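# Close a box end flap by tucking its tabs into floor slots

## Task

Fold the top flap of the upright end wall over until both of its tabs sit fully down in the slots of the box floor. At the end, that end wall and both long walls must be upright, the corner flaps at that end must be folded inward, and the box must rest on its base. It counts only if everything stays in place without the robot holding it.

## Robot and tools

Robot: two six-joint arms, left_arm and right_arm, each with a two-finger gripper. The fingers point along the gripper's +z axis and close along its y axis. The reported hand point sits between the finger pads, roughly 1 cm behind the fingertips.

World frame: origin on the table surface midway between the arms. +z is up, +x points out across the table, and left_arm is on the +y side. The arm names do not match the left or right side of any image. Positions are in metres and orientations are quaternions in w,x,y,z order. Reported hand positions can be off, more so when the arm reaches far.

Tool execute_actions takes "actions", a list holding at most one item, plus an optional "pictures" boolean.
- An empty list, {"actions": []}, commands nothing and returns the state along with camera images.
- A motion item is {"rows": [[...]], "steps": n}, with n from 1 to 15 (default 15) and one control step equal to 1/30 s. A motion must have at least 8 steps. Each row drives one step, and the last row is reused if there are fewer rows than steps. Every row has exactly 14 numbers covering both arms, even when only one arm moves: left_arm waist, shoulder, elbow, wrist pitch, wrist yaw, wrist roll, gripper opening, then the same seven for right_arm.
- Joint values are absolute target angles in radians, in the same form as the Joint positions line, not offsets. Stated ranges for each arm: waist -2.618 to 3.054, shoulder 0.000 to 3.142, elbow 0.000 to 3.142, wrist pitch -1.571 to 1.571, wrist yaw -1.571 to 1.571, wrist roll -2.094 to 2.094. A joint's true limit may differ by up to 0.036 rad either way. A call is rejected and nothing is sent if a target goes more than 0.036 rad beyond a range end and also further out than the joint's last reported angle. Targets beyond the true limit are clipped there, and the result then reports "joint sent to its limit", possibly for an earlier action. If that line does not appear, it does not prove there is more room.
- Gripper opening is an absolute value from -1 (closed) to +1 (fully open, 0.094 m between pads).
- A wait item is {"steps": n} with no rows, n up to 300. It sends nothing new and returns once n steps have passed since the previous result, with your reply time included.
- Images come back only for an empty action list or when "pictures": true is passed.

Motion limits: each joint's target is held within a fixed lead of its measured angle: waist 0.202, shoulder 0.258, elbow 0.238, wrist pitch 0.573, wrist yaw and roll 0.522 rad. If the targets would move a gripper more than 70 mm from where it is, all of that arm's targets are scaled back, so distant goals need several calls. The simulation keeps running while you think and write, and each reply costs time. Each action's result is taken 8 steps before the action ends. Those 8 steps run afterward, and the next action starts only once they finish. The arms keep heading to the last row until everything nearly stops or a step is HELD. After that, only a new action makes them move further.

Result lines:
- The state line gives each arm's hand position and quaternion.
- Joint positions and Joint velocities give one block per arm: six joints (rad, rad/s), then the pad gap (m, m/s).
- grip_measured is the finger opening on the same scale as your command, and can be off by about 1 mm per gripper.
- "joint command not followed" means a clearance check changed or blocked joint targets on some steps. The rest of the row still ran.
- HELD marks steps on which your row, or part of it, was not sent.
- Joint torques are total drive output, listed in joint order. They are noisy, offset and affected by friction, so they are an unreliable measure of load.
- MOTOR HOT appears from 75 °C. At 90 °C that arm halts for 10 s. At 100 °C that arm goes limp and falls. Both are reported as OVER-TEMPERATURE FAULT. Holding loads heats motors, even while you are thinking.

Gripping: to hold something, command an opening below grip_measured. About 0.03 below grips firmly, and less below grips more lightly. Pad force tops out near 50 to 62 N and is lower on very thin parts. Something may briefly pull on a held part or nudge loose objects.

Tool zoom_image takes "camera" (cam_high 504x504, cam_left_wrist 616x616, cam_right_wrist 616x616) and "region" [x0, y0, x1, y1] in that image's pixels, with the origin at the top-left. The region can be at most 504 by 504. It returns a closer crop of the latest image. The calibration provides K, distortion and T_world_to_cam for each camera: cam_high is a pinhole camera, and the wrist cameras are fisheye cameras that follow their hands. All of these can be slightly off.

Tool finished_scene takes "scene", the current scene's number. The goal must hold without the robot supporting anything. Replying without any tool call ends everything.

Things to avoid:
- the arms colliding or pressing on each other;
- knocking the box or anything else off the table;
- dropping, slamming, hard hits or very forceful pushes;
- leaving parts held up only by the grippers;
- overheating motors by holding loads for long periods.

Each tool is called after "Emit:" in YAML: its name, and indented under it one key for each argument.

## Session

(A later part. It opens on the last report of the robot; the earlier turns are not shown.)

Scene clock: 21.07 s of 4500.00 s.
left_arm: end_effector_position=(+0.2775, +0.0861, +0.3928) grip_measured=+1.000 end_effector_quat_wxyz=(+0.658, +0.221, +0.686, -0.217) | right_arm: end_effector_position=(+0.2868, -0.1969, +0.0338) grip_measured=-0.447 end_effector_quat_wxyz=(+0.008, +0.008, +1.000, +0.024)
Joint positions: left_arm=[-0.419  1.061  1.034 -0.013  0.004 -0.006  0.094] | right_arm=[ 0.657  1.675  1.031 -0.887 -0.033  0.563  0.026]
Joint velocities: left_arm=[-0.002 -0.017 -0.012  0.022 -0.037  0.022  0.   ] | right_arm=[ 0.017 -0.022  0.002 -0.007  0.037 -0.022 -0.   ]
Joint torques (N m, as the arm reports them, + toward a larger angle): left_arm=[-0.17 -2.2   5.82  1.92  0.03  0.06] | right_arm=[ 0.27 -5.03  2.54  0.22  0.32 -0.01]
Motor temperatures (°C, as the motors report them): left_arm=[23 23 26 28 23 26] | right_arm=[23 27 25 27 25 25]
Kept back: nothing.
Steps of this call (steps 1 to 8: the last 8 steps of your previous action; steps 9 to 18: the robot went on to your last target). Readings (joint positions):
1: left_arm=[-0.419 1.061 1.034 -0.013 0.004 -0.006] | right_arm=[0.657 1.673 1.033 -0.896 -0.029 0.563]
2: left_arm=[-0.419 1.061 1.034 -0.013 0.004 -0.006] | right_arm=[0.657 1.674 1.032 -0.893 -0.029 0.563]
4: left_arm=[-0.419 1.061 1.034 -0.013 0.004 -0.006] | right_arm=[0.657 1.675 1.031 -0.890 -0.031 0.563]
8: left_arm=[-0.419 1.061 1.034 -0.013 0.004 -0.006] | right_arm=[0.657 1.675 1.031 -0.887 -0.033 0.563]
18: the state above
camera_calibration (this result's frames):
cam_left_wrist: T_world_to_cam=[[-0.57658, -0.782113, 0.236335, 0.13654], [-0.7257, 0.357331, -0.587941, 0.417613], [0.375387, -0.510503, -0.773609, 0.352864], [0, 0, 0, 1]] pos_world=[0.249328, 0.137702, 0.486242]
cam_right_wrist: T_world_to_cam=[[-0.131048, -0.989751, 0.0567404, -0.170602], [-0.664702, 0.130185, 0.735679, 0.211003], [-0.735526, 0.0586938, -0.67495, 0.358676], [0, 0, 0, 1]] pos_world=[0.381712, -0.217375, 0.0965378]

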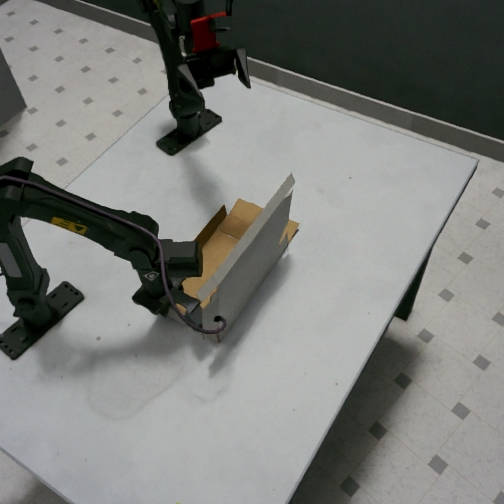

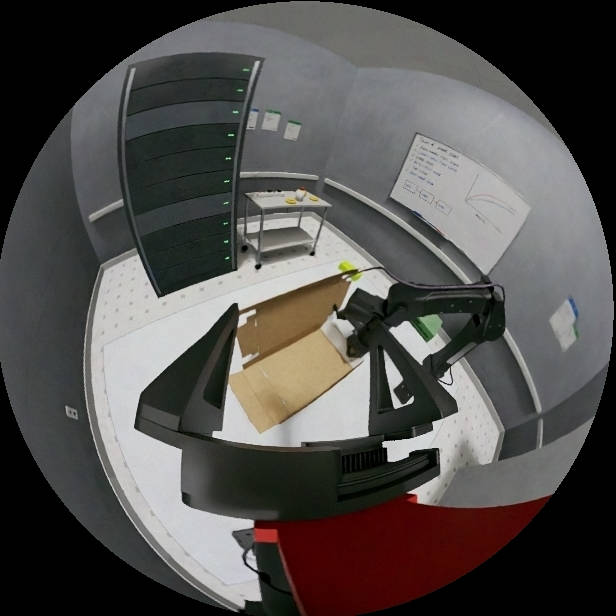

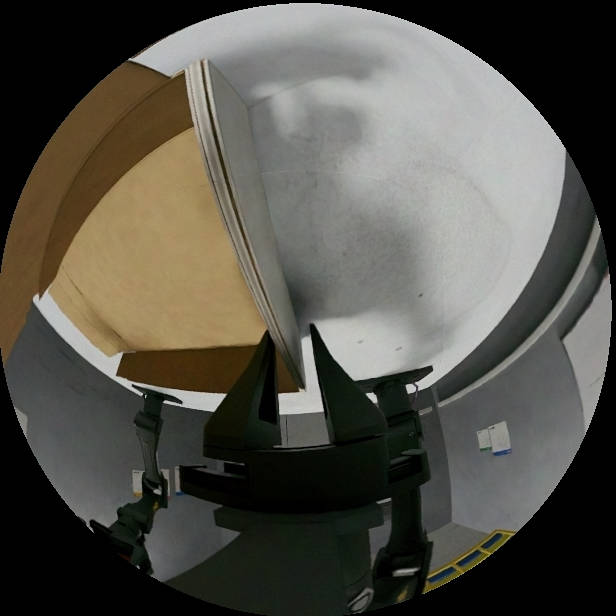

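Emit:
execute_actions:
  actions:
    - {"rows": [[-0.42,1.061,1.034,-0.013,0,0,1,0.66,1.704,0.99,-0.905,0,0.56,-0.5],[-0.42,1.061,1.034,-0.013,0,0,1,0.66,1.704,0.99,-0.905,0,0.56,-0.54],[-0.42,1.061,1.034,-0.013,0,0,1,0.66,1.704,0.99,-0.905,0,0.56,-0.58],[-0.42,1.061,1.034,-0.013,0,0,1,0.66,1.704,0.99,-0.905,0,0.56,-0.62],[-0.42,1.061,1.034,-0.013,0,0,1,0.66,1.704,0.99,-0.905,0,0.56,-0.66],[-0.42,1.061,1.034,-0.013,0,0,1,0.66,1.704,0.99,-0.905,0,0.56,-0.7],[-0.42,1.061,1.034,-0.013,0,0,1,0.66,1.704,0.99,-0.905,0,0.56,-0.73],[-0.42,1.061,1.034,-0.013,0,0,1,0.66,1.704,0.99,-0.905,0,0.56,-0.76],[-0.42,1.061,1.034,-0.013,0,0,1,0.66,1.704,0.99,-0.905,0,0.56,-0.79],[-0.42,1.061,1.034,-0.013,0,0,1,0.66,1.704,0.99,-0.905,0,0.56,-0.82]], "steps": 12}

Emit:
execute_actions:
  actions:
    - {"steps": 18}
  pictures: true

Emit:
zoom_image:
  camera: "cam_left_wrist"
  region: [300, 290, 400, 390]

Scene clock: 29.47 s of 4500.00 s.
left_arm: end_effector_position=(+0.2775, +0.0861, +0.3928) grip_measured=+1.000 end_effector_quat_wxyz=(+0.658, +0.221, +0.686, -0.217) | right_arm: end_effector_position=(+0.2869, -0.1968, +0.0338) grip_measured=-0.598 end_effector_quat_wxyz=(+0.008, +0.008, +1.000, +0.025)
Joint positions: left_arm=[-0.419  1.061  1.034 -0.013  0.004 -0.006  0.094] | right_arm=[ 0.657  1.675  1.031 -0.886 -0.033  0.563  0.019]
Joint velocities: left_arm=[ 0.002  0.012  0.012 -0.007 -0.037  0.037  0.   ] | right_arm=[ 0.007  0.017 -0.007 -0.022 -0.037  0.037 -0.037]
Joint torques (N m, as the arm reports them, + toward a larger angle): left_arm=[-0.01 -2.12  6.11  1.87  0.02  0.06] | right_arm=[ 0.33 -4.99  2.54  0.19  0.32  0.  ]
Motor temperatures (°C, as the motors report them): left_arm=[23 23 26 28 23 26] | right_arm=[23 27 25 26 25 25]
Steps of this call (steps 1 to 15: the robot went on to your last target; steps 16 to 90: nothing new was sent; then 5.27 s passed at rest; steps 91 to 94: the first 4 steps of this action). Readings (joint positions):
91: left_arm=[-0.419 1.061 1.034 -0.013 0.004 -0.006] | right_arm=[0.657 1.675 1.031 -0.887 -0.033 0.563]
92: left_arm=[-0.419 1.061 1.034 -0.013 0.004 -0.006] | right_arm=[0.657 1.675 1.031 -0.887 -0.033 0.563]
94: the state above

Scene clock: 30.07 s of 4500.00 s.
left_arm: end_effector_position=(+0.2775, +0.0861, +0.3928) grip_measured=+1.000 end_effector_quat_wxyz=(+0.658, +0.221, +0.686, -0.217) | right_arm: end_effector_position=(+0.2867, -0.1997, +0.0317) grip_measured=-0.816 end_effector_quat_wxyz=(+0.009, +0.007, +1.000, +0.017)
Joint positions: left_arm=[-0.419  1.061  1.034 -0.013  0.004 -0.006  0.094] | right_arm=[ 0.657  1.679  1.026 -0.886 -0.02   0.56   0.009]
Joint velocities: left_arm=[ 0.002 -0.017 -0.007 -0.007  0.022 -0.022  0.   ] | right_arm=[-0.002 -0.012 -0.002 -0.037 -0.007 -0.081 -0.001]
Joint torques (N m, as the arm reports them, + toward a larger angle): left_arm=[-0.08 -2.03  5.8   1.91  0.02  0.06] | right_arm=[ 0.26 -5.33  2.79  0.19  0.19  0.02]
Motor temperatures (°C, as the motors report them): left_arm=[23 23 26 28 23 26] | right_arm=[23 27 25 26 25 25]
Kept back: nothing.
Steps of this call (steps 1 to 8: the last 8 steps of your previous action; steps 9 to 18: the robot went on to your last target). Readings (joint positions):
1: left_arm=[-0.419 1.061 1.034 -0.013 0.004 -0.006] | right_arm=[0.657 1.675 1.031 -0.886 -0.033 0.563]
2: left_arm=[-0.419 1.061 1.034 -0.013 0.004 -0.006] | right_arm=[0.657 1.675 1.031 -0.886 -0.033 0.563]
4: left_arm=[-0.419 1.061 1.034 -0.013 0.004 -0.006] | right_arm=[0.657 1.678 1.028 -0.886 -0.027 0.562]
8: left_arm=[-0.419 1.061 1.034 -0.013 0.004 -0.006] | right_arm=[0.657 1.679 1.026 -0.886 -0.020 0.561]
18: the state above
camera_calibration (this result's frames):
cam_left_wrist: T_world_to_cam=[[-0.57658, -0.782113, 0.236335, 0.13654], [-0.7257, 0.357331, -0.587941, 0.417613], [0.375387, -0.510503, -0.773609, 0.352864], [0, 0, 0, 1]] pos_world=[0.249328, 0.137702, 0.486242]
cam_right_wrist: T_world_to_cam=[[-0.128981, -0.989087, 0.0712037, -0.174199], [-0.6661, 0.139607, 0.73268, 0.215235], [-0.734625, 0.0470729, -0.676838, 0.354885], [0, 0, 0, 1]] pos_world=[0.381607, -0.219051, 0.0949046]

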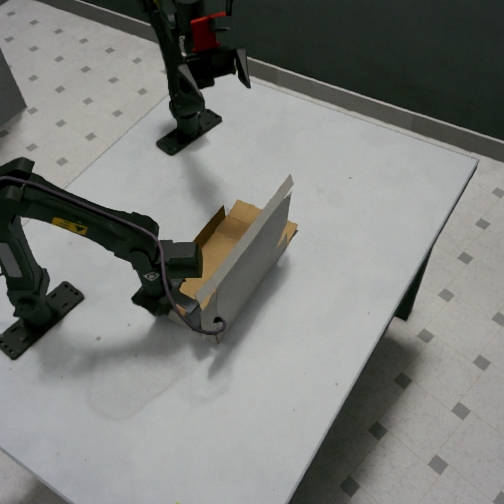

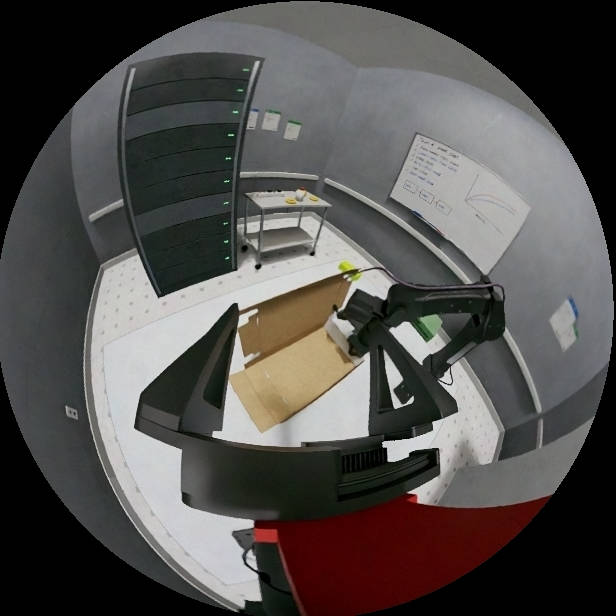

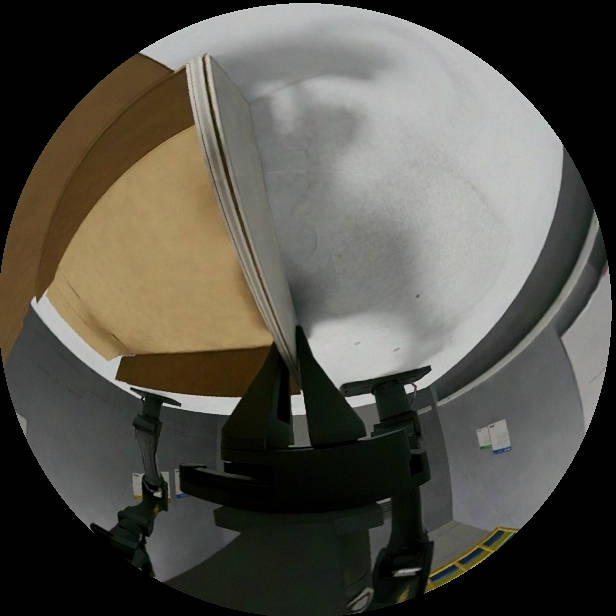

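Region (300, 290, 400, 390) of cam_left_wrist's 616x616 image, scaled by 5.040, with more detail than that image has.

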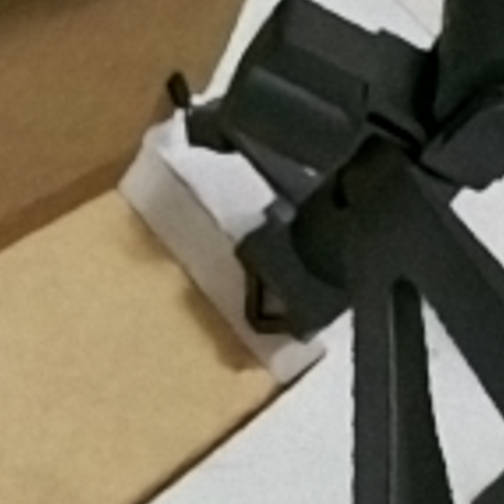

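Emit:
execute_actions:
  actions:
    - {"rows": [[-0.42,1.061,1.034,-0.013,0,0,1,0.66,1.704,0.99,-0.905,0,0.56,-0.84],[-0.42,1.061,1.034,-0.013,0,0,1,0.66,1.704,0.99,-0.905,0,0.56,-0.86],[-0.42,1.061,1.034,-0.013,0,0,1,0.66,1.704,0.99,-0.905,0,0.56,-0.88],[-0.42,1.061,1.034,-0.013,0,0,1,0.66,1.704,0.99,-0.905,0,0.56,-0.9]], "steps": 12}

Emit:
execute_actions:
  actions:
    - {"steps": 12}
  pictures: true

Emit:
zoom_image:
  camera: "cam_right_wrist"
  region: [150, 40, 350, 380]

Scene clock: 30.70 s of 4500.00 s.
left_arm: end_effector_position=(+0.2775, +0.0861, +0.3928) grip_measured=+1.000 end_effector_quat_wxyz=(+0.658, +0.221, +0.686, -0.217) | right_arm: end_effector_position=(+0.2865, -0.2007, +0.0313) grip_measured=-0.886 end_effector_quat_wxyz=(+0.008, +0.006, +1.000, +0.014)
Joint positions: left_arm=[-0.419  1.061  1.034 -0.013  0.004 -0.006  0.094] | right_arm=[ 0.657  1.68   1.026 -0.888 -0.016  0.559  0.005]
Joint velocities: left_arm=[-0.002 -0.002  0.002  0.007 -0.007 -0.007  0.   ] | right_arm=[ 0.002  0.027  0.012 -0.007 -0.007 -0.051 -0.02 ]
Joint torques (N m, as the arm reports them, + toward a larger angle): left_arm=[-0.02 -2.33  5.93  1.95 -0.01  0.08] | right_arm=[ 0.3  -5.57  2.73  0.24  0.12  0.04]
Motor temperatures (°C, as the motors report them): left_arm=[23 23 26 29 23 26] | right_arm=[23 27 25 26 25 25]
Steps of this call (steps 1 to 15: the robot went on to your last target; steps 16 to 19: the first 4 steps of this action). Readings (joint positions):
16: left_arm=[-0.419 1.061 1.034 -0.013 0.004 -0.006] | right_arm=[0.657 1.679 1.026 -0.886 -0.019 0.560]
17: left_arm=[-0.419 1.061 1.034 -0.013 0.004 -0.006] | right_arm=[0.657 1.679 1.026 -0.886 -0.018 0.560]
19: the state above

Scene clock: 31.10 s of 4500.00 s.
left_arm: end_effector_position=(+0.2775, +0.0861, +0.3928) grip_measured=+1.000 end_effector_quat_wxyz=(+0.658, +0.221, +0.686, -0.217) | right_arm: end_effector_position=(+0.2862, -0.2008, +0.0312) grip_measured=-0.895 end_effector_quat_wxyz=(+0.007, +0.006, +1.000, +0.014)
Joint positions: left_arm=[-0.419  1.061  1.034 -0.013  0.004 -0.006  0.094] | right_arm=[ 0.657  1.681  1.026 -0.889 -0.016  0.559  0.005]
Joint velocities: left_arm=[-0.012 -0.012 -0.007 -0.007  0.007  0.007  0.   ] | right_arm=[ 0.012  0.017 -0.012 -0.066 -0.051 -0.051 -0.   ]
Joint torques (N m, as the arm reports them, + toward a larger angle): left_arm=[-0.23 -2.13  5.9   1.97  0.03  0.07] | right_arm=[ 0.27 -5.46  2.79  0.21  0.16  0.03]
Motor temperatures (°C, as the motors report them): left_arm=[23 23 26 29 23 26] | right_arm=[23 27 25 26 25 25]
Kept back: nothing.
Steps of this call (steps 1 to 8: the last 8 steps of your previous action; steps 9 to 12: the robot went on to your last target). Readings (joint positions):
1: left_arm=[-0.419 1.061 1.034 -0.013 0.004 -0.006] | right_arm=[0.657 1.681 1.026 -0.889 -0.016 0.559]
2: left_arm=[-0.419 1.061 1.034 -0.013 0.004 -0.006] | right_arm=[0.657 1.681 1.026 -0.889 -0.016 0.559]
4: left_arm=[-0.419 1.061 1.034 -0.013 0.004 -0.006] | right_arm=[0.657 1.681 1.026 -0.889 -0.016 0.559]
8: left_arm=[-0.419 1.061 1.034 -0.013 0.004 -0.006] | right_arm=[0.657 1.681 1.026 -0.889 -0.016 0.559]
12: the state above
camera_calibration (this result's frames):
cam_left_wrist: T_world_to_cam=[[-0.57658, -0.782113, 0.236335, 0.13654], [-0.7257, 0.357331, -0.587941, 0.417613], [0.375387, -0.510503, -0.773609, 0.352864], [0, 0, 0, 1]] pos_world=[0.249328, 0.137702, 0.486242]
cam_right_wrist: T_world_to_cam=[[-0.127774, -0.98877, 0.0775153, -0.175803], [-0.664379, 0.143359, 0.733518, 0.215681], [-0.736393, 0.0422251, -0.675235, 0.353669], [0, 0, 0, 1]] pos_world=[0.38127, -0.219682, 0.0942317]

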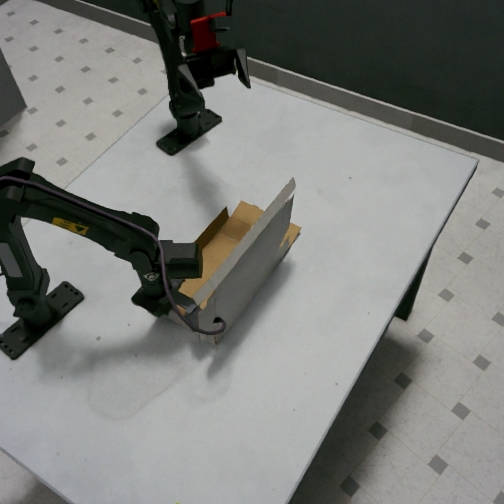

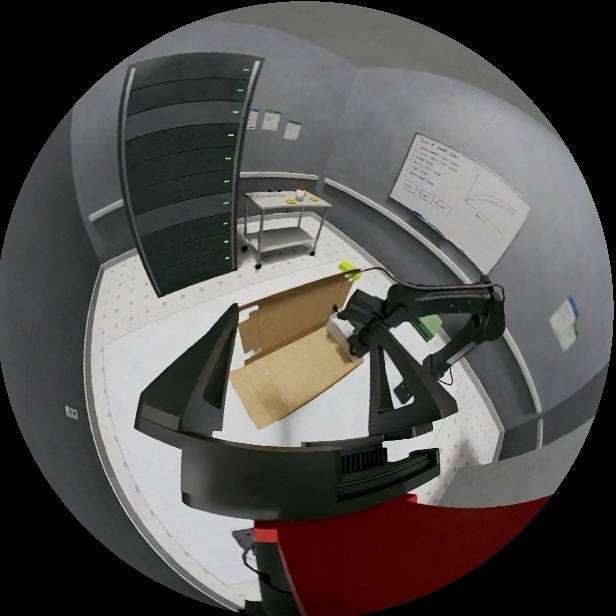

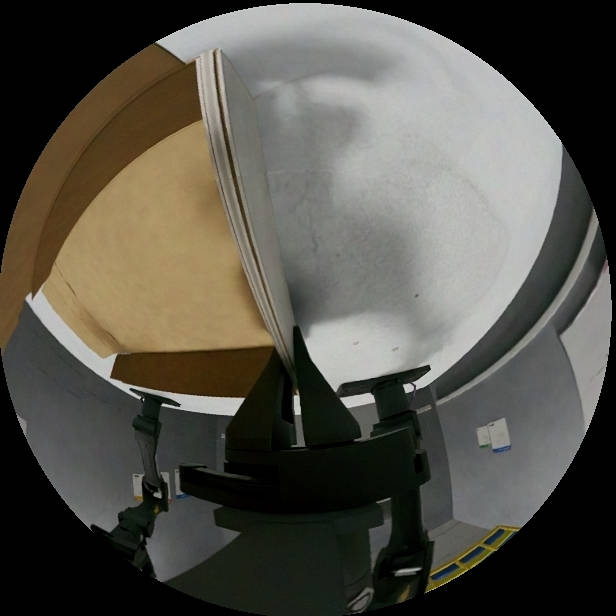

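Region (150, 40, 350, 380) of cam_right_wrist's 616x616 image, scaled by 1.482, with more detail than that image has; it fills the left 296 columns of this view, and the rest is white.

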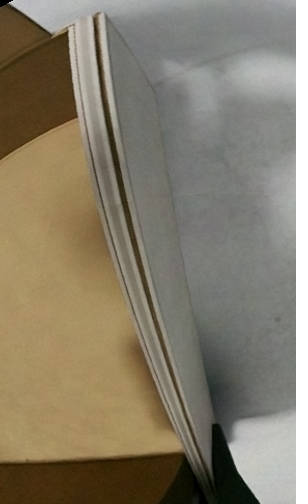

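Emit:
execute_actions:
  actions:
    - {"rows": [[-0.42,1.061,1.034,-0.013,0,0,1,0.66,1.704,0.99,-0.905,0,0.56,-0.92],[-0.42,1.061,1.034,-0.013,0,0,1,0.66,1.708,0.986,-0.9,0,0.56,-0.93],[-0.42,1.061,1.034,-0.013,0,0,1,0.66,1.712,0.982,-0.895,0,0.56,-0.93],[-0.42,1.061,1.034,-0.013,0,0,1,0.66,1.716,0.978,-0.89,0,0.56,-0.93],[-0.42,1.061,1.034,-0.013,0,0,1,0.66,1.72,0.974,-0.885,0,0.56,-0.93],[-0.42,1.061,1.034,-0.013,0,0,1,0.66,1.724,0.97,-0.88,0,0.56,-0.93]], "steps": 15}

Emit:
execute_actions:
  actions:
    - {"rows": [[-0.42,1.061,1.034,-0.013,0,0,1,0.66,1.71,0.99,-0.89,0,0.56,-0.93],[-0.42,1.061,1.034,-0.013,0,0,1,0.66,1.70,1.005,-0.89,0,0.56,-0.93],[-0.42,1.061,1.034,-0.013,0,0,1,0.66,1.69,1.015,-0.89,0,0.56,-0.9],[-0.42,1.061,1.034,-0.013,0,0,1,0.66,1.69,1.015,-0.89,0,0.56,-0.85],[-0.42,1.061,1.034,-0.013,0,0,1,0.66,1.69,1.015,-0.89,0,0.56,-0.8],[-0.42,1.061,1.034,-0.013,0,0,1,0.66,1.69,1.015,-0.89,0,0.56,-0.75],[-0.42,1.061,1.034,-0.013,0,0,1,0.66,1.69,1.015,-0.89,0,0.56,-0.7],[-0.42,1.061,1.034,-0.013,0,0,1,0.66,1.69,1.015,-0.89,0,0.56,-0.6]], "steps": 12}

Emit:
execute_actions:
  actions:
    - {"steps": 14}
  pictures: true

Emit:
zoom_image:
  camera: "cam_left_wrist"
  region: [300, 290, 400, 390]

Scene clock: 32.17 s of 4500.00 s.
left_arm: end_effector_position=(+0.2775, +0.0861, +0.3928) grip_measured=+1.000 end_effector_quat_wxyz=(+0.658, +0.221, +0.686, -0.217) | right_arm: end_effector_position=(+0.2858, -0.2011, +0.0304) grip_measured=-0.916 end_effector_quat_wxyz=(+0.007, +0.006, +1.000, +0.013)
Joint positions: left_arm=[-0.419  1.061  1.034 -0.013  0.004 -0.006  0.094] | right_arm=[ 0.657  1.682  1.024 -0.888 -0.016  0.559  0.004]
Joint velocities: left_arm=[ 0.002 -0.022  0.002  0.007 -0.007 -0.037  0.   ] | right_arm=[ 0.022 -0.002 -0.002 -0.051 -0.007  0.037 -0.   ]
Joint torques (N m, as the arm reports them, + toward a larger angle): left_arm=[ 0.05 -1.96  5.73  1.92  0.01  0.07] | right_arm=[ 0.25 -3.84  1.55  0.41  0.16  0.03]
Motor temperatures (°C, as the motors report them): left_arm=[23 23 26 29 23 26] | right_arm=[23 27 24 26 25 25]
Steps of this call (steps 1 to 15: the robot went on to your last target; steps 16 to 25: nothing new was sent; steps 26 to 32: the first 7 steps of this action). Readings (joint positions):
26: left_arm=[-0.419 1.061 1.034 -0.013 0.004 -0.006] | right_arm=[0.657 1.681 1.026 -0.889 -0.016 0.559]
27: left_arm=[-0.419 1.061 1.034 -0.013 0.004 -0.006] | right_arm=[0.657 1.681 1.026 -0.889 -0.016 0.559]
29: left_arm=[-0.419 1.061 1.034 -0.013 0.004 -0.006] | right_arm=[0.657 1.682 1.026 -0.889 -0.016 0.559]
32: the state above

Scene clock: 32.57 s of 4500.00 s.
left_arm: end_effector_position=(+0.2775, +0.0861, +0.3928) grip_measured=+1.000 end_effector_quat_wxyz=(+0.658, +0.221, +0.686, -0.217) | right_arm: end_effector_position=(+0.2863, -0.2009, +0.0307) grip_measured=-0.871 end_effector_quat_wxyz=(+0.008, +0.006, +1.000, +0.014)
Joint positions: left_arm=[-0.419  1.061  1.034 -0.013  0.004 -0.006  0.094] | right_arm=[ 0.657  1.681  1.024 -0.886 -0.015  0.559  0.006]
Joint velocities: left_arm=[ 0.002  0.002 -0.012  0.007  0.051  0.11   0.   ] | right_arm=[ 0.012 -0.002  0.012 -0.007 -0.066  0.007  0.037]
Joint torques (N m, as the arm reports them, + toward a larger angle): left_arm=[-0.17 -2.11  5.96  1.94  0.02  0.05] | right_arm=[ 0.27 -6.73  4.68  0.27  0.13  0.02]
Motor temperatures (°C, as the motors report them): left_arm=[23 23 26 29 23 26] | right_arm=[23 27 24 26 25 25]
Steps of this call (steps 1 to 8: the last 8 steps of your previous action; steps 9 to 12: the first 4 steps of this action). Readings (joint positions):
9: left_arm=[-0.419 1.061 1.034 -0.013 0.004 -0.006] | right_arm=[0.657 1.682 1.024 -0.888 -0.016 0.559]
10: left_arm=[-0.419 1.061 1.034 -0.013 0.004 -0.006] | right_arm=[0.657 1.682 1.024 -0.888 -0.016 0.559]
12: the state above

Scene clock: 33.03 s of 4500.00 s.
left_arm: end_effector_position=(+0.2775, +0.0861, +0.3928) grip_measured=+1.000 end_effector_quat_wxyz=(+0.658, +0.221, +0.686, -0.217) | right_arm: end_effector_position=(+0.2863, -0.2019, +0.0303) grip_measured=-0.603 end_effector_quat_wxyz=(+0.008, +0.006, +1.000, +0.011)
Joint positions: left_arm=[-0.419  1.061  1.034 -0.013  0.004 -0.006  0.094] | right_arm=[ 0.657  1.682  1.024 -0.887 -0.011  0.559  0.019]
Joint velocities: left_arm=[ 0.012 -0.017  0.012  0.037  0.037 -0.022  0.   ] | right_arm=[ 0.002  0.012 -0.012 -0.081 -0.051  0.007 -0.001]
Joint torques (N m, as the arm reports them, + toward a larger angle): left_arm=[-0.13 -2.03  5.94  1.82  0.05  0.08] | right_arm=[ 0.26 -6.84  4.57  0.33  0.11  0.03]
Motor temperatures (°C, as the motors report them): left_arm=[23 23 26 29 23 26] | right_arm=[23 27 24 26 25 25]
Kept back: nothing.
Steps of this call (steps 1 to 8: the last 8 steps of your previous action; steps 9 to 14: the robot went on to your last target). Readings (joint positions):
1: left_arm=[-0.419 1.061 1.034 -0.013 0.004 -0.006] | right_arm=[0.657 1.682 1.024 -0.887 -0.014 0.559]
2: left_arm=[-0.419 1.061 1.034 -0.013 0.004 -0.006] | right_arm=[0.657 1.682 1.024 -0.887 -0.013 0.559]
4: left_arm=[-0.419 1.061 1.034 -0.013 0.004 -0.006] | right_arm=[0.657 1.682 1.024 -0.887 -0.012 0.559]
8: left_arm=[-0.419 1.061 1.034 -0.013 0.004 -0.006] | right_arm=[0.657 1.682 1.024 -0.887 -0.012 0.559]
14: the state above
camera_calibration (this result's frames):
cam_left_wrist: T_world_to_cam=[[-0.57658, -0.782113, 0.236335, 0.13654], [-0.7257, 0.357331, -0.587941, 0.417613], [0.375387, -0.510503, -0.773609, 0.352864], [0, 0, 0, 1]] pos_world=[0.249328, 0.137702, 0.486242]
cam_right_wrist: T_world_to_cam=[[-0.128006, -0.988306, 0.0828579, -0.176743], [-0.665197, 0.147522, 0.73195, 0.217671], [-0.735614, 0.0385771, -0.676302, 0.352302], [0, 0, 0, 1]] pos_world=[0.381328, -0.220378, 0.0935826]

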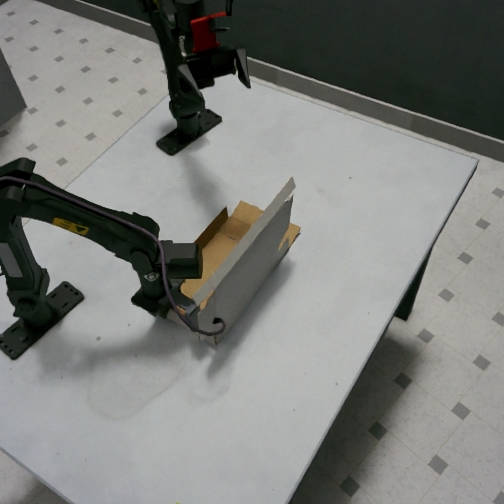

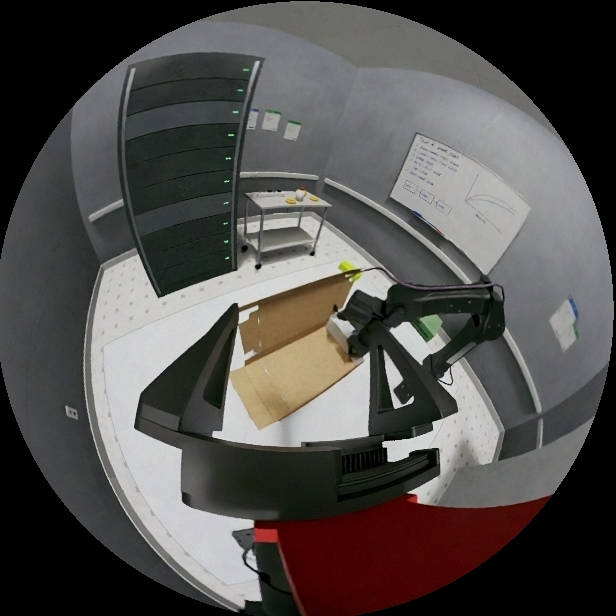

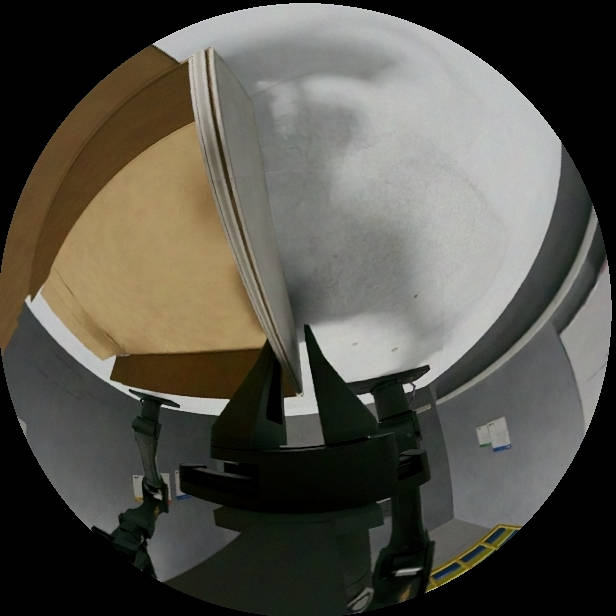

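Region (300, 290, 400, 390) of cam_left_wrist's 616x616 image, scaled by 5.040, with more detail than that image has.

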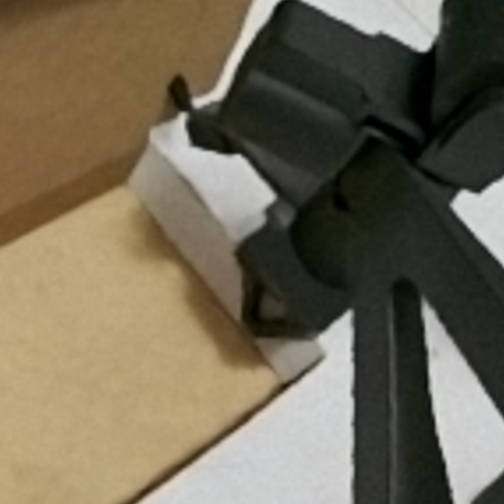

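Emit:
execute_actions:
  actions:
    - {"rows": [[-0.42,1.061,1.034,-0.013,0,0,1,0.66,1.68,1.04,-0.91,0,0.56,-0.5],[-0.42,1.061,1.034,-0.013,0,0,1,0.66,1.67,1.06,-0.935,0,0.56,-0.4],[-0.42,1.061,1.034,-0.013,0,0,1,0.66,1.66,1.08,-0.96,0,0.56,-0.4],[-0.42,1.061,1.034,-0.013,0,0,1,0.66,1.652,1.1,-0.985,0,0.56,-0.4],[-0.42,1.061,1.034,-0.013,0,0,1,0.66,1.645,1.12,-1.01,0,0.56,-0.4],[-0.42,1.061,1.034,-0.013,0,0,1,0.66,1.639,1.14,-1.035,0,0.56,-0.4],[-0.42,1.061,1.034,-0.013,0,0,1,0.66,1.634,1.16,-1.06,0,0.56,-0.4],[-0.42,1.061,1.034,-0.013,0,0,1,0.66,1.629,1.18,-1.085,0,0.56,-0.4],[-0.42,1.061,1.034,-0.013,0,0,1,0.66,1.625,1.2,-1.11,0,0.56,-0.4],[-0.42,1.061,1.034,-0.013,0,0,1,0.66,1.621,1.22,-1.135,0,0.56,-0.4],[-0.42,1.061,1.034,-0.013,0,0,1,0.66,1.618,1.24,-1.16,0,0.56,-0.4],[-0.42,1.061,1.034,-0.013,0,0,1,0.66,1.615,1.26,-1.18,0,0.56,-0.4],[-0.42,1.061,1.034,-0.013,0,0,1,0.66,1.615,1.27,-1.19,0,0.56,-0.4]], "steps": 15}

Emit:
execute_actions:
  actions:
    - {"rows": [[-0.42,1.061,1.034,-0.013,0,0,1,0.68,1.63,1.28,-1.19,0,0.58,-0.4],[-0.42,1.061,1.034,-0.013,0,0,1,0.7,1.645,1.295,-1.19,0,0.6,-0.5],[-0.42,1.061,1.034,-0.013,0,0,1,0.73,1.66,1.31,-1.19,0,0.63,-0.6],[-0.42,1.061,1.034,-0.013,0,0,1,0.76,1.675,1.325,-1.19,0,0.66,-0.7],[-0.42,1.061,1.034,-0.013,0,0,1,0.79,1.69,1.34,-1.19,0,0.69,-0.8],[-0.42,1.061,1.034,-0.013,0,0,1,0.82,1.705,1.355,-1.19,0,0.72,-0.9],[-0.42,1.061,1.034,-0.013,0,0,1,0.85,1.72,1.37,-1.19,0,0.75,-1],[-0.42,1.061,1.034,-0.013,0,0,1,0.88,1.735,1.385,-1.19,0,0.78,-1],[-0.42,1.061,1.034,-0.013,0,0,1,0.9,1.75,1.4,-1.19,0,0.8,-1]], "steps": 12}

Emit:
execute_actions:
  actions:
    - {"steps": 20}
  pictures: true

Emit:
zoom_image:
  camera: "cam_right_wrist"
  region: [200, 60, 480, 380]

Scene clock: 34.63 s of 4500.00 s.
left_arm: end_effector_position=(+0.2775, +0.0861, +0.3928) grip_measured=+1.000 end_effector_quat_wxyz=(+0.658, +0.221, +0.686, -0.217) | right_arm: end_effector_position=(+0.2870, -0.2015, +0.0480) grip_measured=-0.403 end_effector_quat_wxyz=(+0.002, +0.006, +1.000, +0.007)
Joint positions: left_arm=[-0.419  1.061  1.034 -0.013  0.004 -0.006  0.094] | right_arm=[ 0.657  1.673  1.09  -0.977 -0.01   0.559  0.028]
Joint velocities: left_arm=[-0.002 -0.012 -0.012 -0.066 -0.037  0.051  0.   ] | right_arm=[-0.022 -0.168  0.598 -0.52  -0.051 -0.066 -0.001]
Joint torques (N m, as the arm reports them, + toward a larger angle): left_arm=[ 0.03 -2.05  5.83  1.91 -0.01  0.05] | right_arm=[  0.26 -10.18   7.6    0.33   0.11   0.02]
Motor temperatures (°C, as the motors report them): left_arm=[23 23 26 29 23 26] | right_arm=[23 27 25 26 25 25]
Steps of this call (steps 1 to 15: the robot went on to your last target; steps 16 to 41: nothing new was sent; steps 42 to 48: the first 7 steps of this action). Readings (joint positions):
42: left_arm=[-0.419 1.061 1.034 -0.013 0.004 -0.006] | right_arm=[0.657 1.682 1.024 -0.889 -0.010 0.559]
43: left_arm=[-0.419 1.061 1.034 -0.013 0.004 -0.006] | right_arm=[0.657 1.682 1.024 -0.892 -0.010 0.559]
45: left_arm=[-0.419 1.061 1.034 -0.013 0.004 -0.006] | right_arm=[0.657 1.682 1.037 -0.920 -0.010 0.559]
48: the state above

Scene clock: 35.03 s of 4500.00 s.
left_arm: end_effector_position=(+0.2775, +0.0861, +0.3928) grip_measured=+1.000 end_effector_quat_wxyz=(+0.658, +0.221, +0.686, -0.217) | right_arm: end_effector_position=(+0.2930, -0.1869, +0.1031) grip_measured=-0.649 end_effector_quat_wxyz=(+0.019, +0.005, +1.000, +0.015)
Joint positions: left_arm=[-0.419  1.061  1.034 -0.013  0.004 -0.006  0.094] | right_arm=[ 0.692  1.637  1.275 -1.159 -0.003  0.592  0.016]
Joint velocities: left_arm=[ 0.017 -0.002 -0.012  0.051  0.022 -0.022  0.   ] | right_arm=[ 0.598  0.252  0.354 -0.286  0.081  0.491 -0.1  ]
Joint torques (N m, as the arm reports them, + toward a larger angle): left_arm=[-0.03 -2.11  6.01  1.9   0.01  0.08] | right_arm=[ 2.93 -5.57  7.68  0.47 -0.09  0.05]
Motor temperatures (°C, as the motors report them): left_arm=[23 23 26 29 23 26] | right_arm=[23 27 25 26 25 25]
Steps of this call (steps 1 to 8: the last 8 steps of your previous action; steps 9 to 12: the first 4 steps of this action). Readings (joint positions):
9: left_arm=[-0.419 1.061 1.034 -0.013 0.004 -0.006] | right_arm=[0.658 1.625 1.251 -1.129 -0.009 0.561]
10: left_arm=[-0.419 1.061 1.034 -0.013 0.004 -0.006] | right_arm=[0.663 1.625 1.257 -1.139 -0.008 0.568]
12: the state above

Scene clock: 35.70 s of 4500.00 s.
left_arm: end_effector_position=(+0.2775, +0.0861, +0.3928) grip_measured=+1.000 end_effector_quat_wxyz=(+0.658, +0.221, +0.686, -0.217) | right_arm: end_effector_position=(+0.2656, -0.1219, +0.0971) grip_measured=-0.992 end_effector_quat_wxyz=(+0.004, -0.003, +1.000, +0.011)
Joint positions: left_arm=[-0.419  1.061  1.034 -0.013  0.004 -0.006  0.094] | right_arm=[ 0.907  1.743  1.371 -1.177 -0.01   0.792  0.   ]
Joint velocities: left_arm=[-0.002  0.012  0.007  0.007 -0.037  0.081  0.   ] | right_arm=[-0.007 -0.002  0.012 -0.081 -0.066  0.051 -0.001]
Joint torques (N m, as the arm reports them, + toward a larger angle): left_arm=[-0.03 -1.94  5.92  1.87  0.04  0.05] | right_arm=[-0.7  -8.11  7.63  0.22  0.1   0.08]
Motor temperatures (°C, as the motors report them): left_arm=[23 23 26 29 23 26] | right_arm=[23 27 25 26 25 25]
Kept back: nothing.
Steps of this call (steps 1 to 8: the last 8 steps of your previous action; steps 9 to 20: the robot went on to your last target). Readings (joint positions):
1: left_arm=[-0.419 1.061 1.034 -0.013 0.004 -0.006] | right_arm=[0.718 1.648 1.288 -1.167 -0.002 0.610]
2: left_arm=[-0.419 1.061 1.034 -0.013 0.004 -0.006] | right_arm=[0.747 1.662 1.303 -1.170 -0.001 0.630]
4: left_arm=[-0.419 1.061 1.034 -0.013 0.004 -0.006] | right_arm=[0.813 1.694 1.334 -1.172 -0.001 0.675]
8: left_arm=[-0.419 1.061 1.034 -0.013 0.004 -0.006] | right_arm=[0.904 1.740 1.371 -1.170 -0.009 0.744]
20: the state above
camera_calibration (this result's frames):
cam_left_wrist: T_world_to_cam=[[-0.57658, -0.782113, 0.236335, 0.13654], [-0.7257, 0.357331, -0.587941, 0.417613], [0.375387, -0.510503, -0.773609, 0.352864], [0, 0, 0, 1]] pos_world=[0.249328, 0.137702, 0.486242]
cam_right_wrist: T_world_to_cam=[[-0.10959, -0.990406, 0.0841751, -0.11119], [-0.662219, 0.135904, 0.736883, 0.140546], [-0.741253, 0.0250129, -0.670759, 0.378399], [0, 0, 0, 1]] pos_world=[0.361376, -0.138689, 0.159608]

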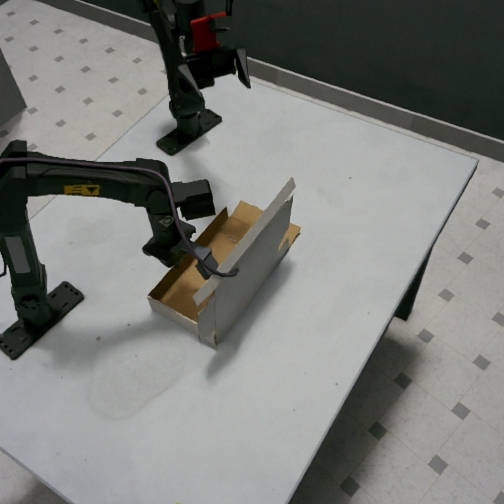

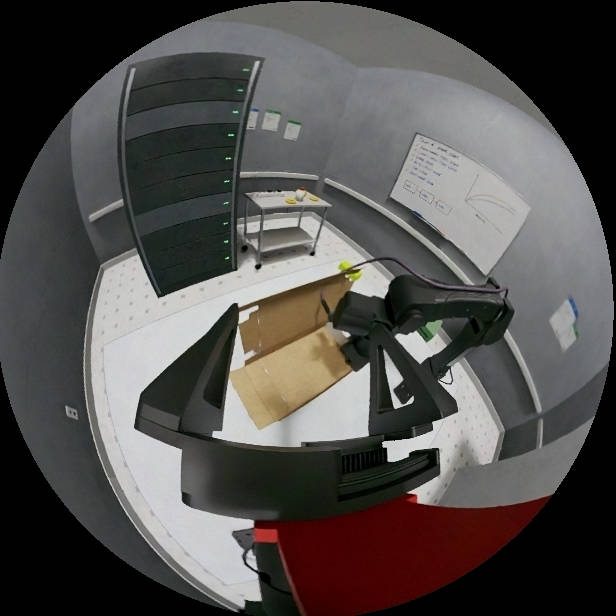

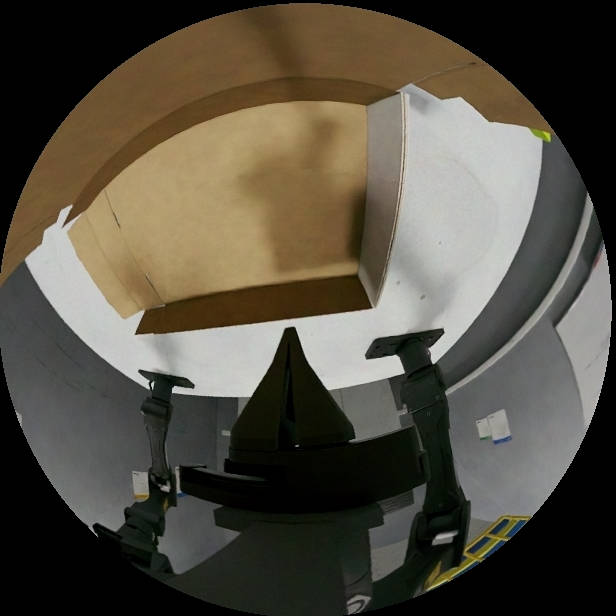

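Region (200, 60, 480, 380) of cam_right_wrist's 616x616 image, scaled by 1.575, with more detail than that image has; it fills the left 441 columns of this view, and the rest is white.

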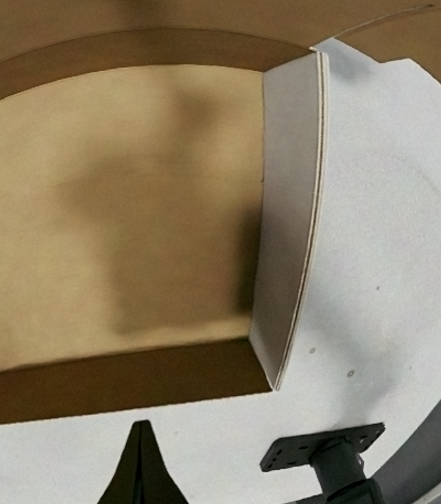

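Emit:
zoom_image:
  camera: "cam_right_wrist"
  region: [340, 85, 420, 195]

Emit:
zoom_image:
  camera: "cam_right_wrist"
  region: [335, 200, 415, 310]

Region (340, 85, 420, 195) of cam_right_wrist's 616x616 image, scaled by 4.582, with more detail than that image has; it fills the left 367 columns of this view, and the rest is white.

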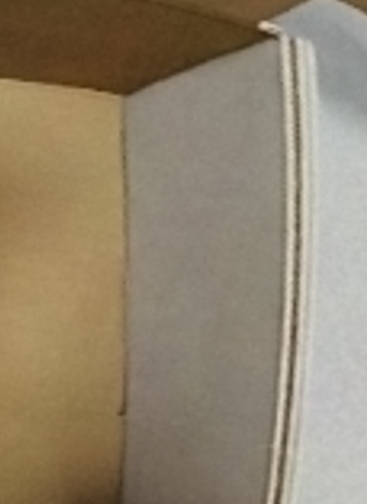

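Region (335, 200, 415, 310) of cam_right_wrist's 616x616 image, scaled by 4.582, with more detail than that image has; it fills the left 367 columns of this view, and the rest is white.

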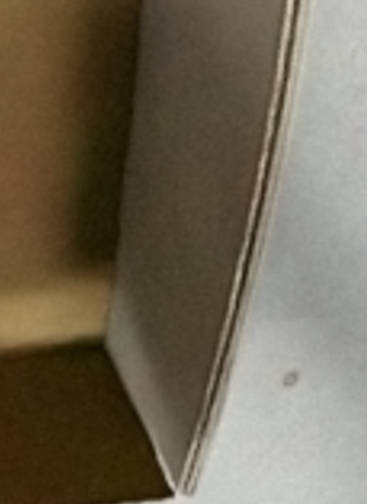

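Emit:
execute_actions:
  actions:
    - {"rows": [[-0.42,1.061,1.034,-0.013,0,0,1,0.88,1.752,1.405,-1.19,0,0.65,-1],[-0.42,1.061,1.034,-0.013,0,0,1,0.86,1.754,1.41,-1.19,0,0.5,-1],[-0.42,1.061,1.034,-0.013,0,0,1,0.84,1.756,1.415,-1.19,0,0.35,-1],[-0.42,1.061,1.034,-0.013,0,0,1,0.82,1.758,1.42,-1.19,0,0.2,-1],[-0.42,1.061,1.034,-0.013,0,0,1,0.8,1.76,1.425,-1.19,0,0.05,-1],[-0.42,1.061,1.034,-0.013,0,0,1,0.78,1.762,1.43,-1.19,0,-0.1,-1],[-0.42,1.061,1.034,-0.013,0,0,1,0.76,1.764,1.435,-1.19,0,-0.25,-1],[-0.42,1.061,1.034,-0.013,0,0,1,0.74,1.766,1.44,-1.19,0,-0.4,-1],[-0.42,1.061,1.034,-0.013,0,0,1,0.72,1.768,1.44,-1.19,0,-0.55,-1],[-0.42,1.061,1.034,-0.013,0,0,1,0.7,1.77,1.44,-1.19,0,-0.7,-1],[-0.42,1.061,1.034,-0.013,0,0,1,0.69,1.77,1.44,-1.19,0,-0.85,-1],[-0.42,1.061,1.034,-0.013,0,0,1,0.68,1.77,1.44,-1.19,0,-1.0,-1],[-0.42,1.061,1.034,-0.013,0,0,1,0.68,1.77,1.44,-1.19,0,-1.11,-1]], "steps": 15}

Emit:
execute_actions:
  actions:
    - {"rows": [[-0.42,1.061,1.034,-0.013,0,0,1,0.67,1.775,1.44,-1.19,0,-1.11,-1],[-0.42,1.061,1.034,-0.013,0,0,1,0.655,1.783,1.44,-1.19,0,-1.11,-1],[-0.42,1.061,1.034,-0.013,0,0,1,0.64,1.791,1.44,-1.19,0,-1.11,-1],[-0.42,1.061,1.034,-0.013,0,0,1,0.625,1.799,1.44,-1.19,0,-1.11,-1],[-0.42,1.061,1.034,-0.013,0,0,1,0.61,1.807,1.44,-1.19,0,-1.11,-1],[-0.42,1.061,1.034,-0.013,0,0,1,0.595,1.815,1.44,-1.19,0,-1.11,-1],[-0.42,1.061,1.034,-0.013,0,0,1,0.58,1.822,1.44,-1.185,0,-1.11,-1],[-0.42,1.061,1.034,-0.013,0,0,1,0.568,1.828,1.44,-1.18,0,-1.11,-1],[-0.42,1.061,1.034,-0.013,0,0,1,0.558,1.83,1.44,-1.18,0,-1.11,-1]], "steps": 12}

Emit:
execute_actions:
  actions:
    - {"steps": 20}
  pictures: true

Scene clock: 38.07 s of 4500.00 s.
left_arm: end_effector_position=(+0.2775, +0.0861, +0.3928) grip_measured=+1.000 end_effector_quat_wxyz=(+0.658, +0.221, +0.686, -0.217) | right_arm: end_effector_position=(+0.2915, -0.1410, +0.1022) grip_measured=-0.992 end_effector_quat_wxyz=(+0.014, -0.207, +0.978, +0.013)
Joint positions: left_arm=[-0.419  1.061  1.034 -0.013  0.004 -0.006  0.094] | right_arm=[ 0.809  1.748  1.397 -1.182 -0.011  0.281  0.   ]
Joint velocities: left_arm=[ 0.002  0.017  0.002 -0.051 -0.037  0.022  0.   ] | right_arm=[-0.662  0.012  0.198 -0.007  0.007 -2.908  0.001]
Joint torques (N m, as the arm reports them, + toward a larger angle): left_arm=[ 0.01 -1.91  5.94  1.89  0.03  0.08] | right_arm=[-0.81 -7.58  7.41  0.26  0.1   0.03]
Motor temperatures (°C, as the motors report them): left_arm=[23 23 26 29 23 26] | right_arm=[23 27 25 26 25 25]
Steps of this call (steps 1 to 30: the robot went on to your last target; steps 31 to 64: nothing new was sent; steps 65 to 71: the first 7 steps of this action). Readings (joint positions):
65: left_arm=[-0.419 1.061 1.034 -0.013 0.004 -0.006] | right_arm=[0.905 1.743 1.371 -1.177 -0.010 0.774]
66: left_arm=[-0.419 1.061 1.034 -0.013 0.004 -0.006] | right_arm=[0.900 1.743 1.371 -1.178 -0.010 0.727]
68: left_arm=[-0.419 1.061 1.034 -0.013 0.004 -0.006] | right_arm=[0.874 1.745 1.377 -1.182 -0.011 0.576]
71: the state above

Scene clock: 38.47 s of 4500.00 s.
left_arm: end_effector_position=(+0.2775, +0.0861, +0.3928) grip_measured=+1.000 end_effector_quat_wxyz=(+0.658, +0.221, +0.686, -0.217) | right_arm: end_effector_position=(+0.3238, -0.1778, +0.1007) grip_measured=-0.993 end_effector_quat_wxyz=(-0.017, +0.647, -0.763, +0.003)
Joint positions: left_arm=[-0.419  1.061  1.034 -0.013  0.004 -0.006  0.094] | right_arm=[ 0.666  1.767  1.413 -1.182 -0.    -0.851  0.   ]
Joint velocities: left_arm=[ 0.002 -0.007 -0.007  0.066 -0.022 -0.051  0.   ] | right_arm=[-0.256  0.149  0.007 -0.051  0.007 -1.692  0.   ]
Joint torques (N m, as the arm reports them, + toward a larger angle): left_arm=[-0.13 -1.9   6.01  1.89  0.03  0.08] | right_arm=[-2.48 -6.96  7.46  0.29  0.02  0.03]
Motor temperatures (°C, as the motors report them): left_arm=[23 23 26 29 23 26] | right_arm=[23 27 25 26 25 25]
Steps of this call (steps 1 to 8: the last 8 steps of your previous action; steps 9 to 12: the first 4 steps of this action). Readings (joint positions):
9: left_arm=[-0.419 1.061 1.034 -0.013 0.004 -0.006] | right_arm=[0.678 1.757 1.413 -1.182 0.001 -0.610]
10: left_arm=[-0.419 1.061 1.034 -0.013 0.004 -0.006] | right_arm=[0.677 1.759 1.413 -1.182 0.001 -0.706]
12: the state above

Scene clock: 39.13 s of 4500.00 s.
left_arm: end_effector_position=(+0.2775, +0.0861, +0.3928) grip_measured=+1.000 end_effector_quat_wxyz=(+0.658, +0.221, +0.686, -0.217) | right_arm: end_effector_position=(+0.3401, -0.2107, +0.0832) grip_measured=-0.993 end_effector_quat_wxyz=(+0.011, +0.699, -0.715, -0.001)
Joint positions: left_arm=[-0.419  1.061  1.034 -0.013  0.004 -0.006  0.094] | right_arm=[ 0.558  1.824  1.413 -1.182  0.006 -1.102  0.   ]
Joint velocities: left_arm=[-0.022  0.007 -0.002 -0.081  0.007 -0.037  0.   ] | right_arm=[0.002 0.002 0.002 0.007 0.007 0.022 0.   ]
Joint torques (N m, as the arm reports them, + toward a larger angle): left_arm=[-0.04 -2.11  6.08  1.93 -0.05  0.09] | right_arm=[ 0.08 -8.8   7.31  0.27 -0.03 -0.03]
Motor temperatures (°C, as the motors report them): left_arm=[23 23 26 29 23 26] | right_arm=[23 27 25 26 25 25]
Kept back: nothing.
Steps of this call (steps 1 to 8: the last 8 steps of your previous action; steps 9 to 20: the robot went on to your last target). Readings (joint positions):
1: left_arm=[-0.419 1.061 1.034 -0.013 0.004 -0.006] | right_arm=[0.655 1.774 1.413 -1.182 -0.000 -0.903]
2: left_arm=[-0.419 1.061 1.034 -0.013 0.004 -0.006] | right_arm=[0.641 1.782 1.413 -1.182 -0.000 -0.944]
4: left_arm=[-0.419 1.061 1.034 -0.013 0.004 -0.006] | right_arm=[0.607 1.800 1.413 -1.182 -0.000 -1.002]
8: left_arm=[-0.419 1.061 1.034 -0.013 0.004 -0.006] | right_arm=[0.560 1.823 1.413 -1.182 0.005 -1.062]
20: the state above
camera_calibration (this result's frames):
cam_left_wrist: T_world_to_cam=[[-0.57658, -0.782113, 0.236335, 0.13654], [-0.7257, 0.357331, -0.587941, 0.417613], [0.375387, -0.510503, -0.773609, 0.352864], [0, 0, 0, 1]] pos_world=[0.249328, 0.137702, 0.486242]
cam_right_wrist: T_world_to_cam=[[0.986686, -0.134003, 0.0921575, -0.382876], [-0.157221, -0.640951, 0.751307, -0.124428], [-0.0416088, -0.755794, -0.653486, 0.0226364], [0, 0, 0, 1]] pos_world=[0.359158, -0.11395, 0.143561]

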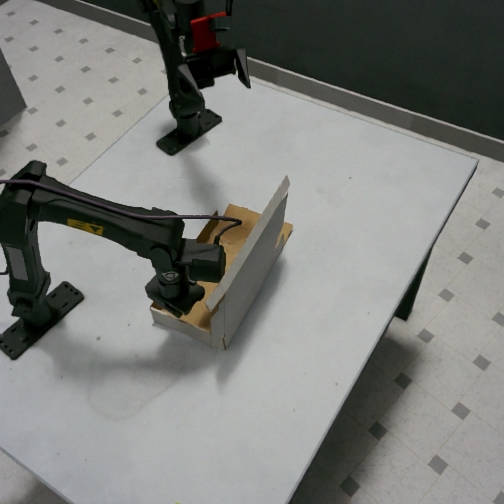

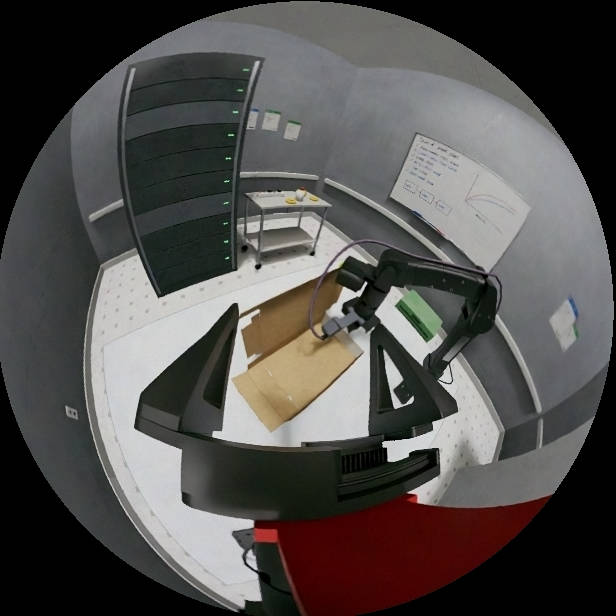

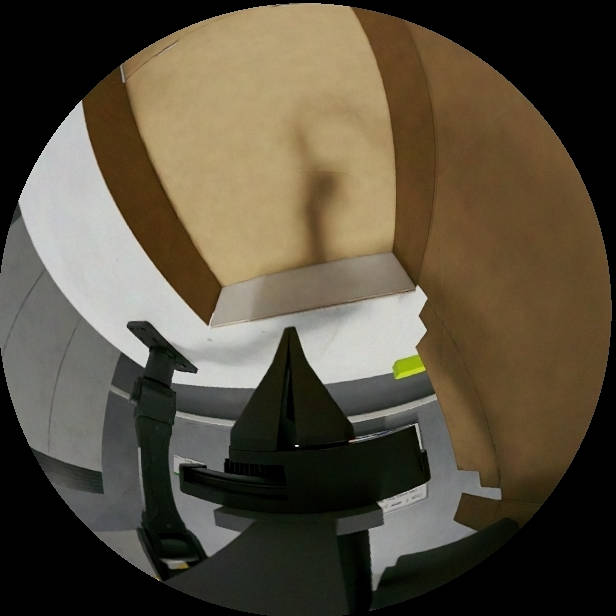

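Emit:
zoom_image:
  camera: "cam_right_wrist"
  region: [200, 230, 430, 340]

Region (200, 230, 430, 340) of cam_right_wrist's 616x616 image, scaled by 2.191, with more detail than that image has; it fills the top 241 rows of this view, and the rest is white.

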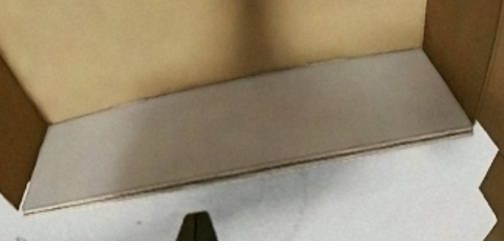

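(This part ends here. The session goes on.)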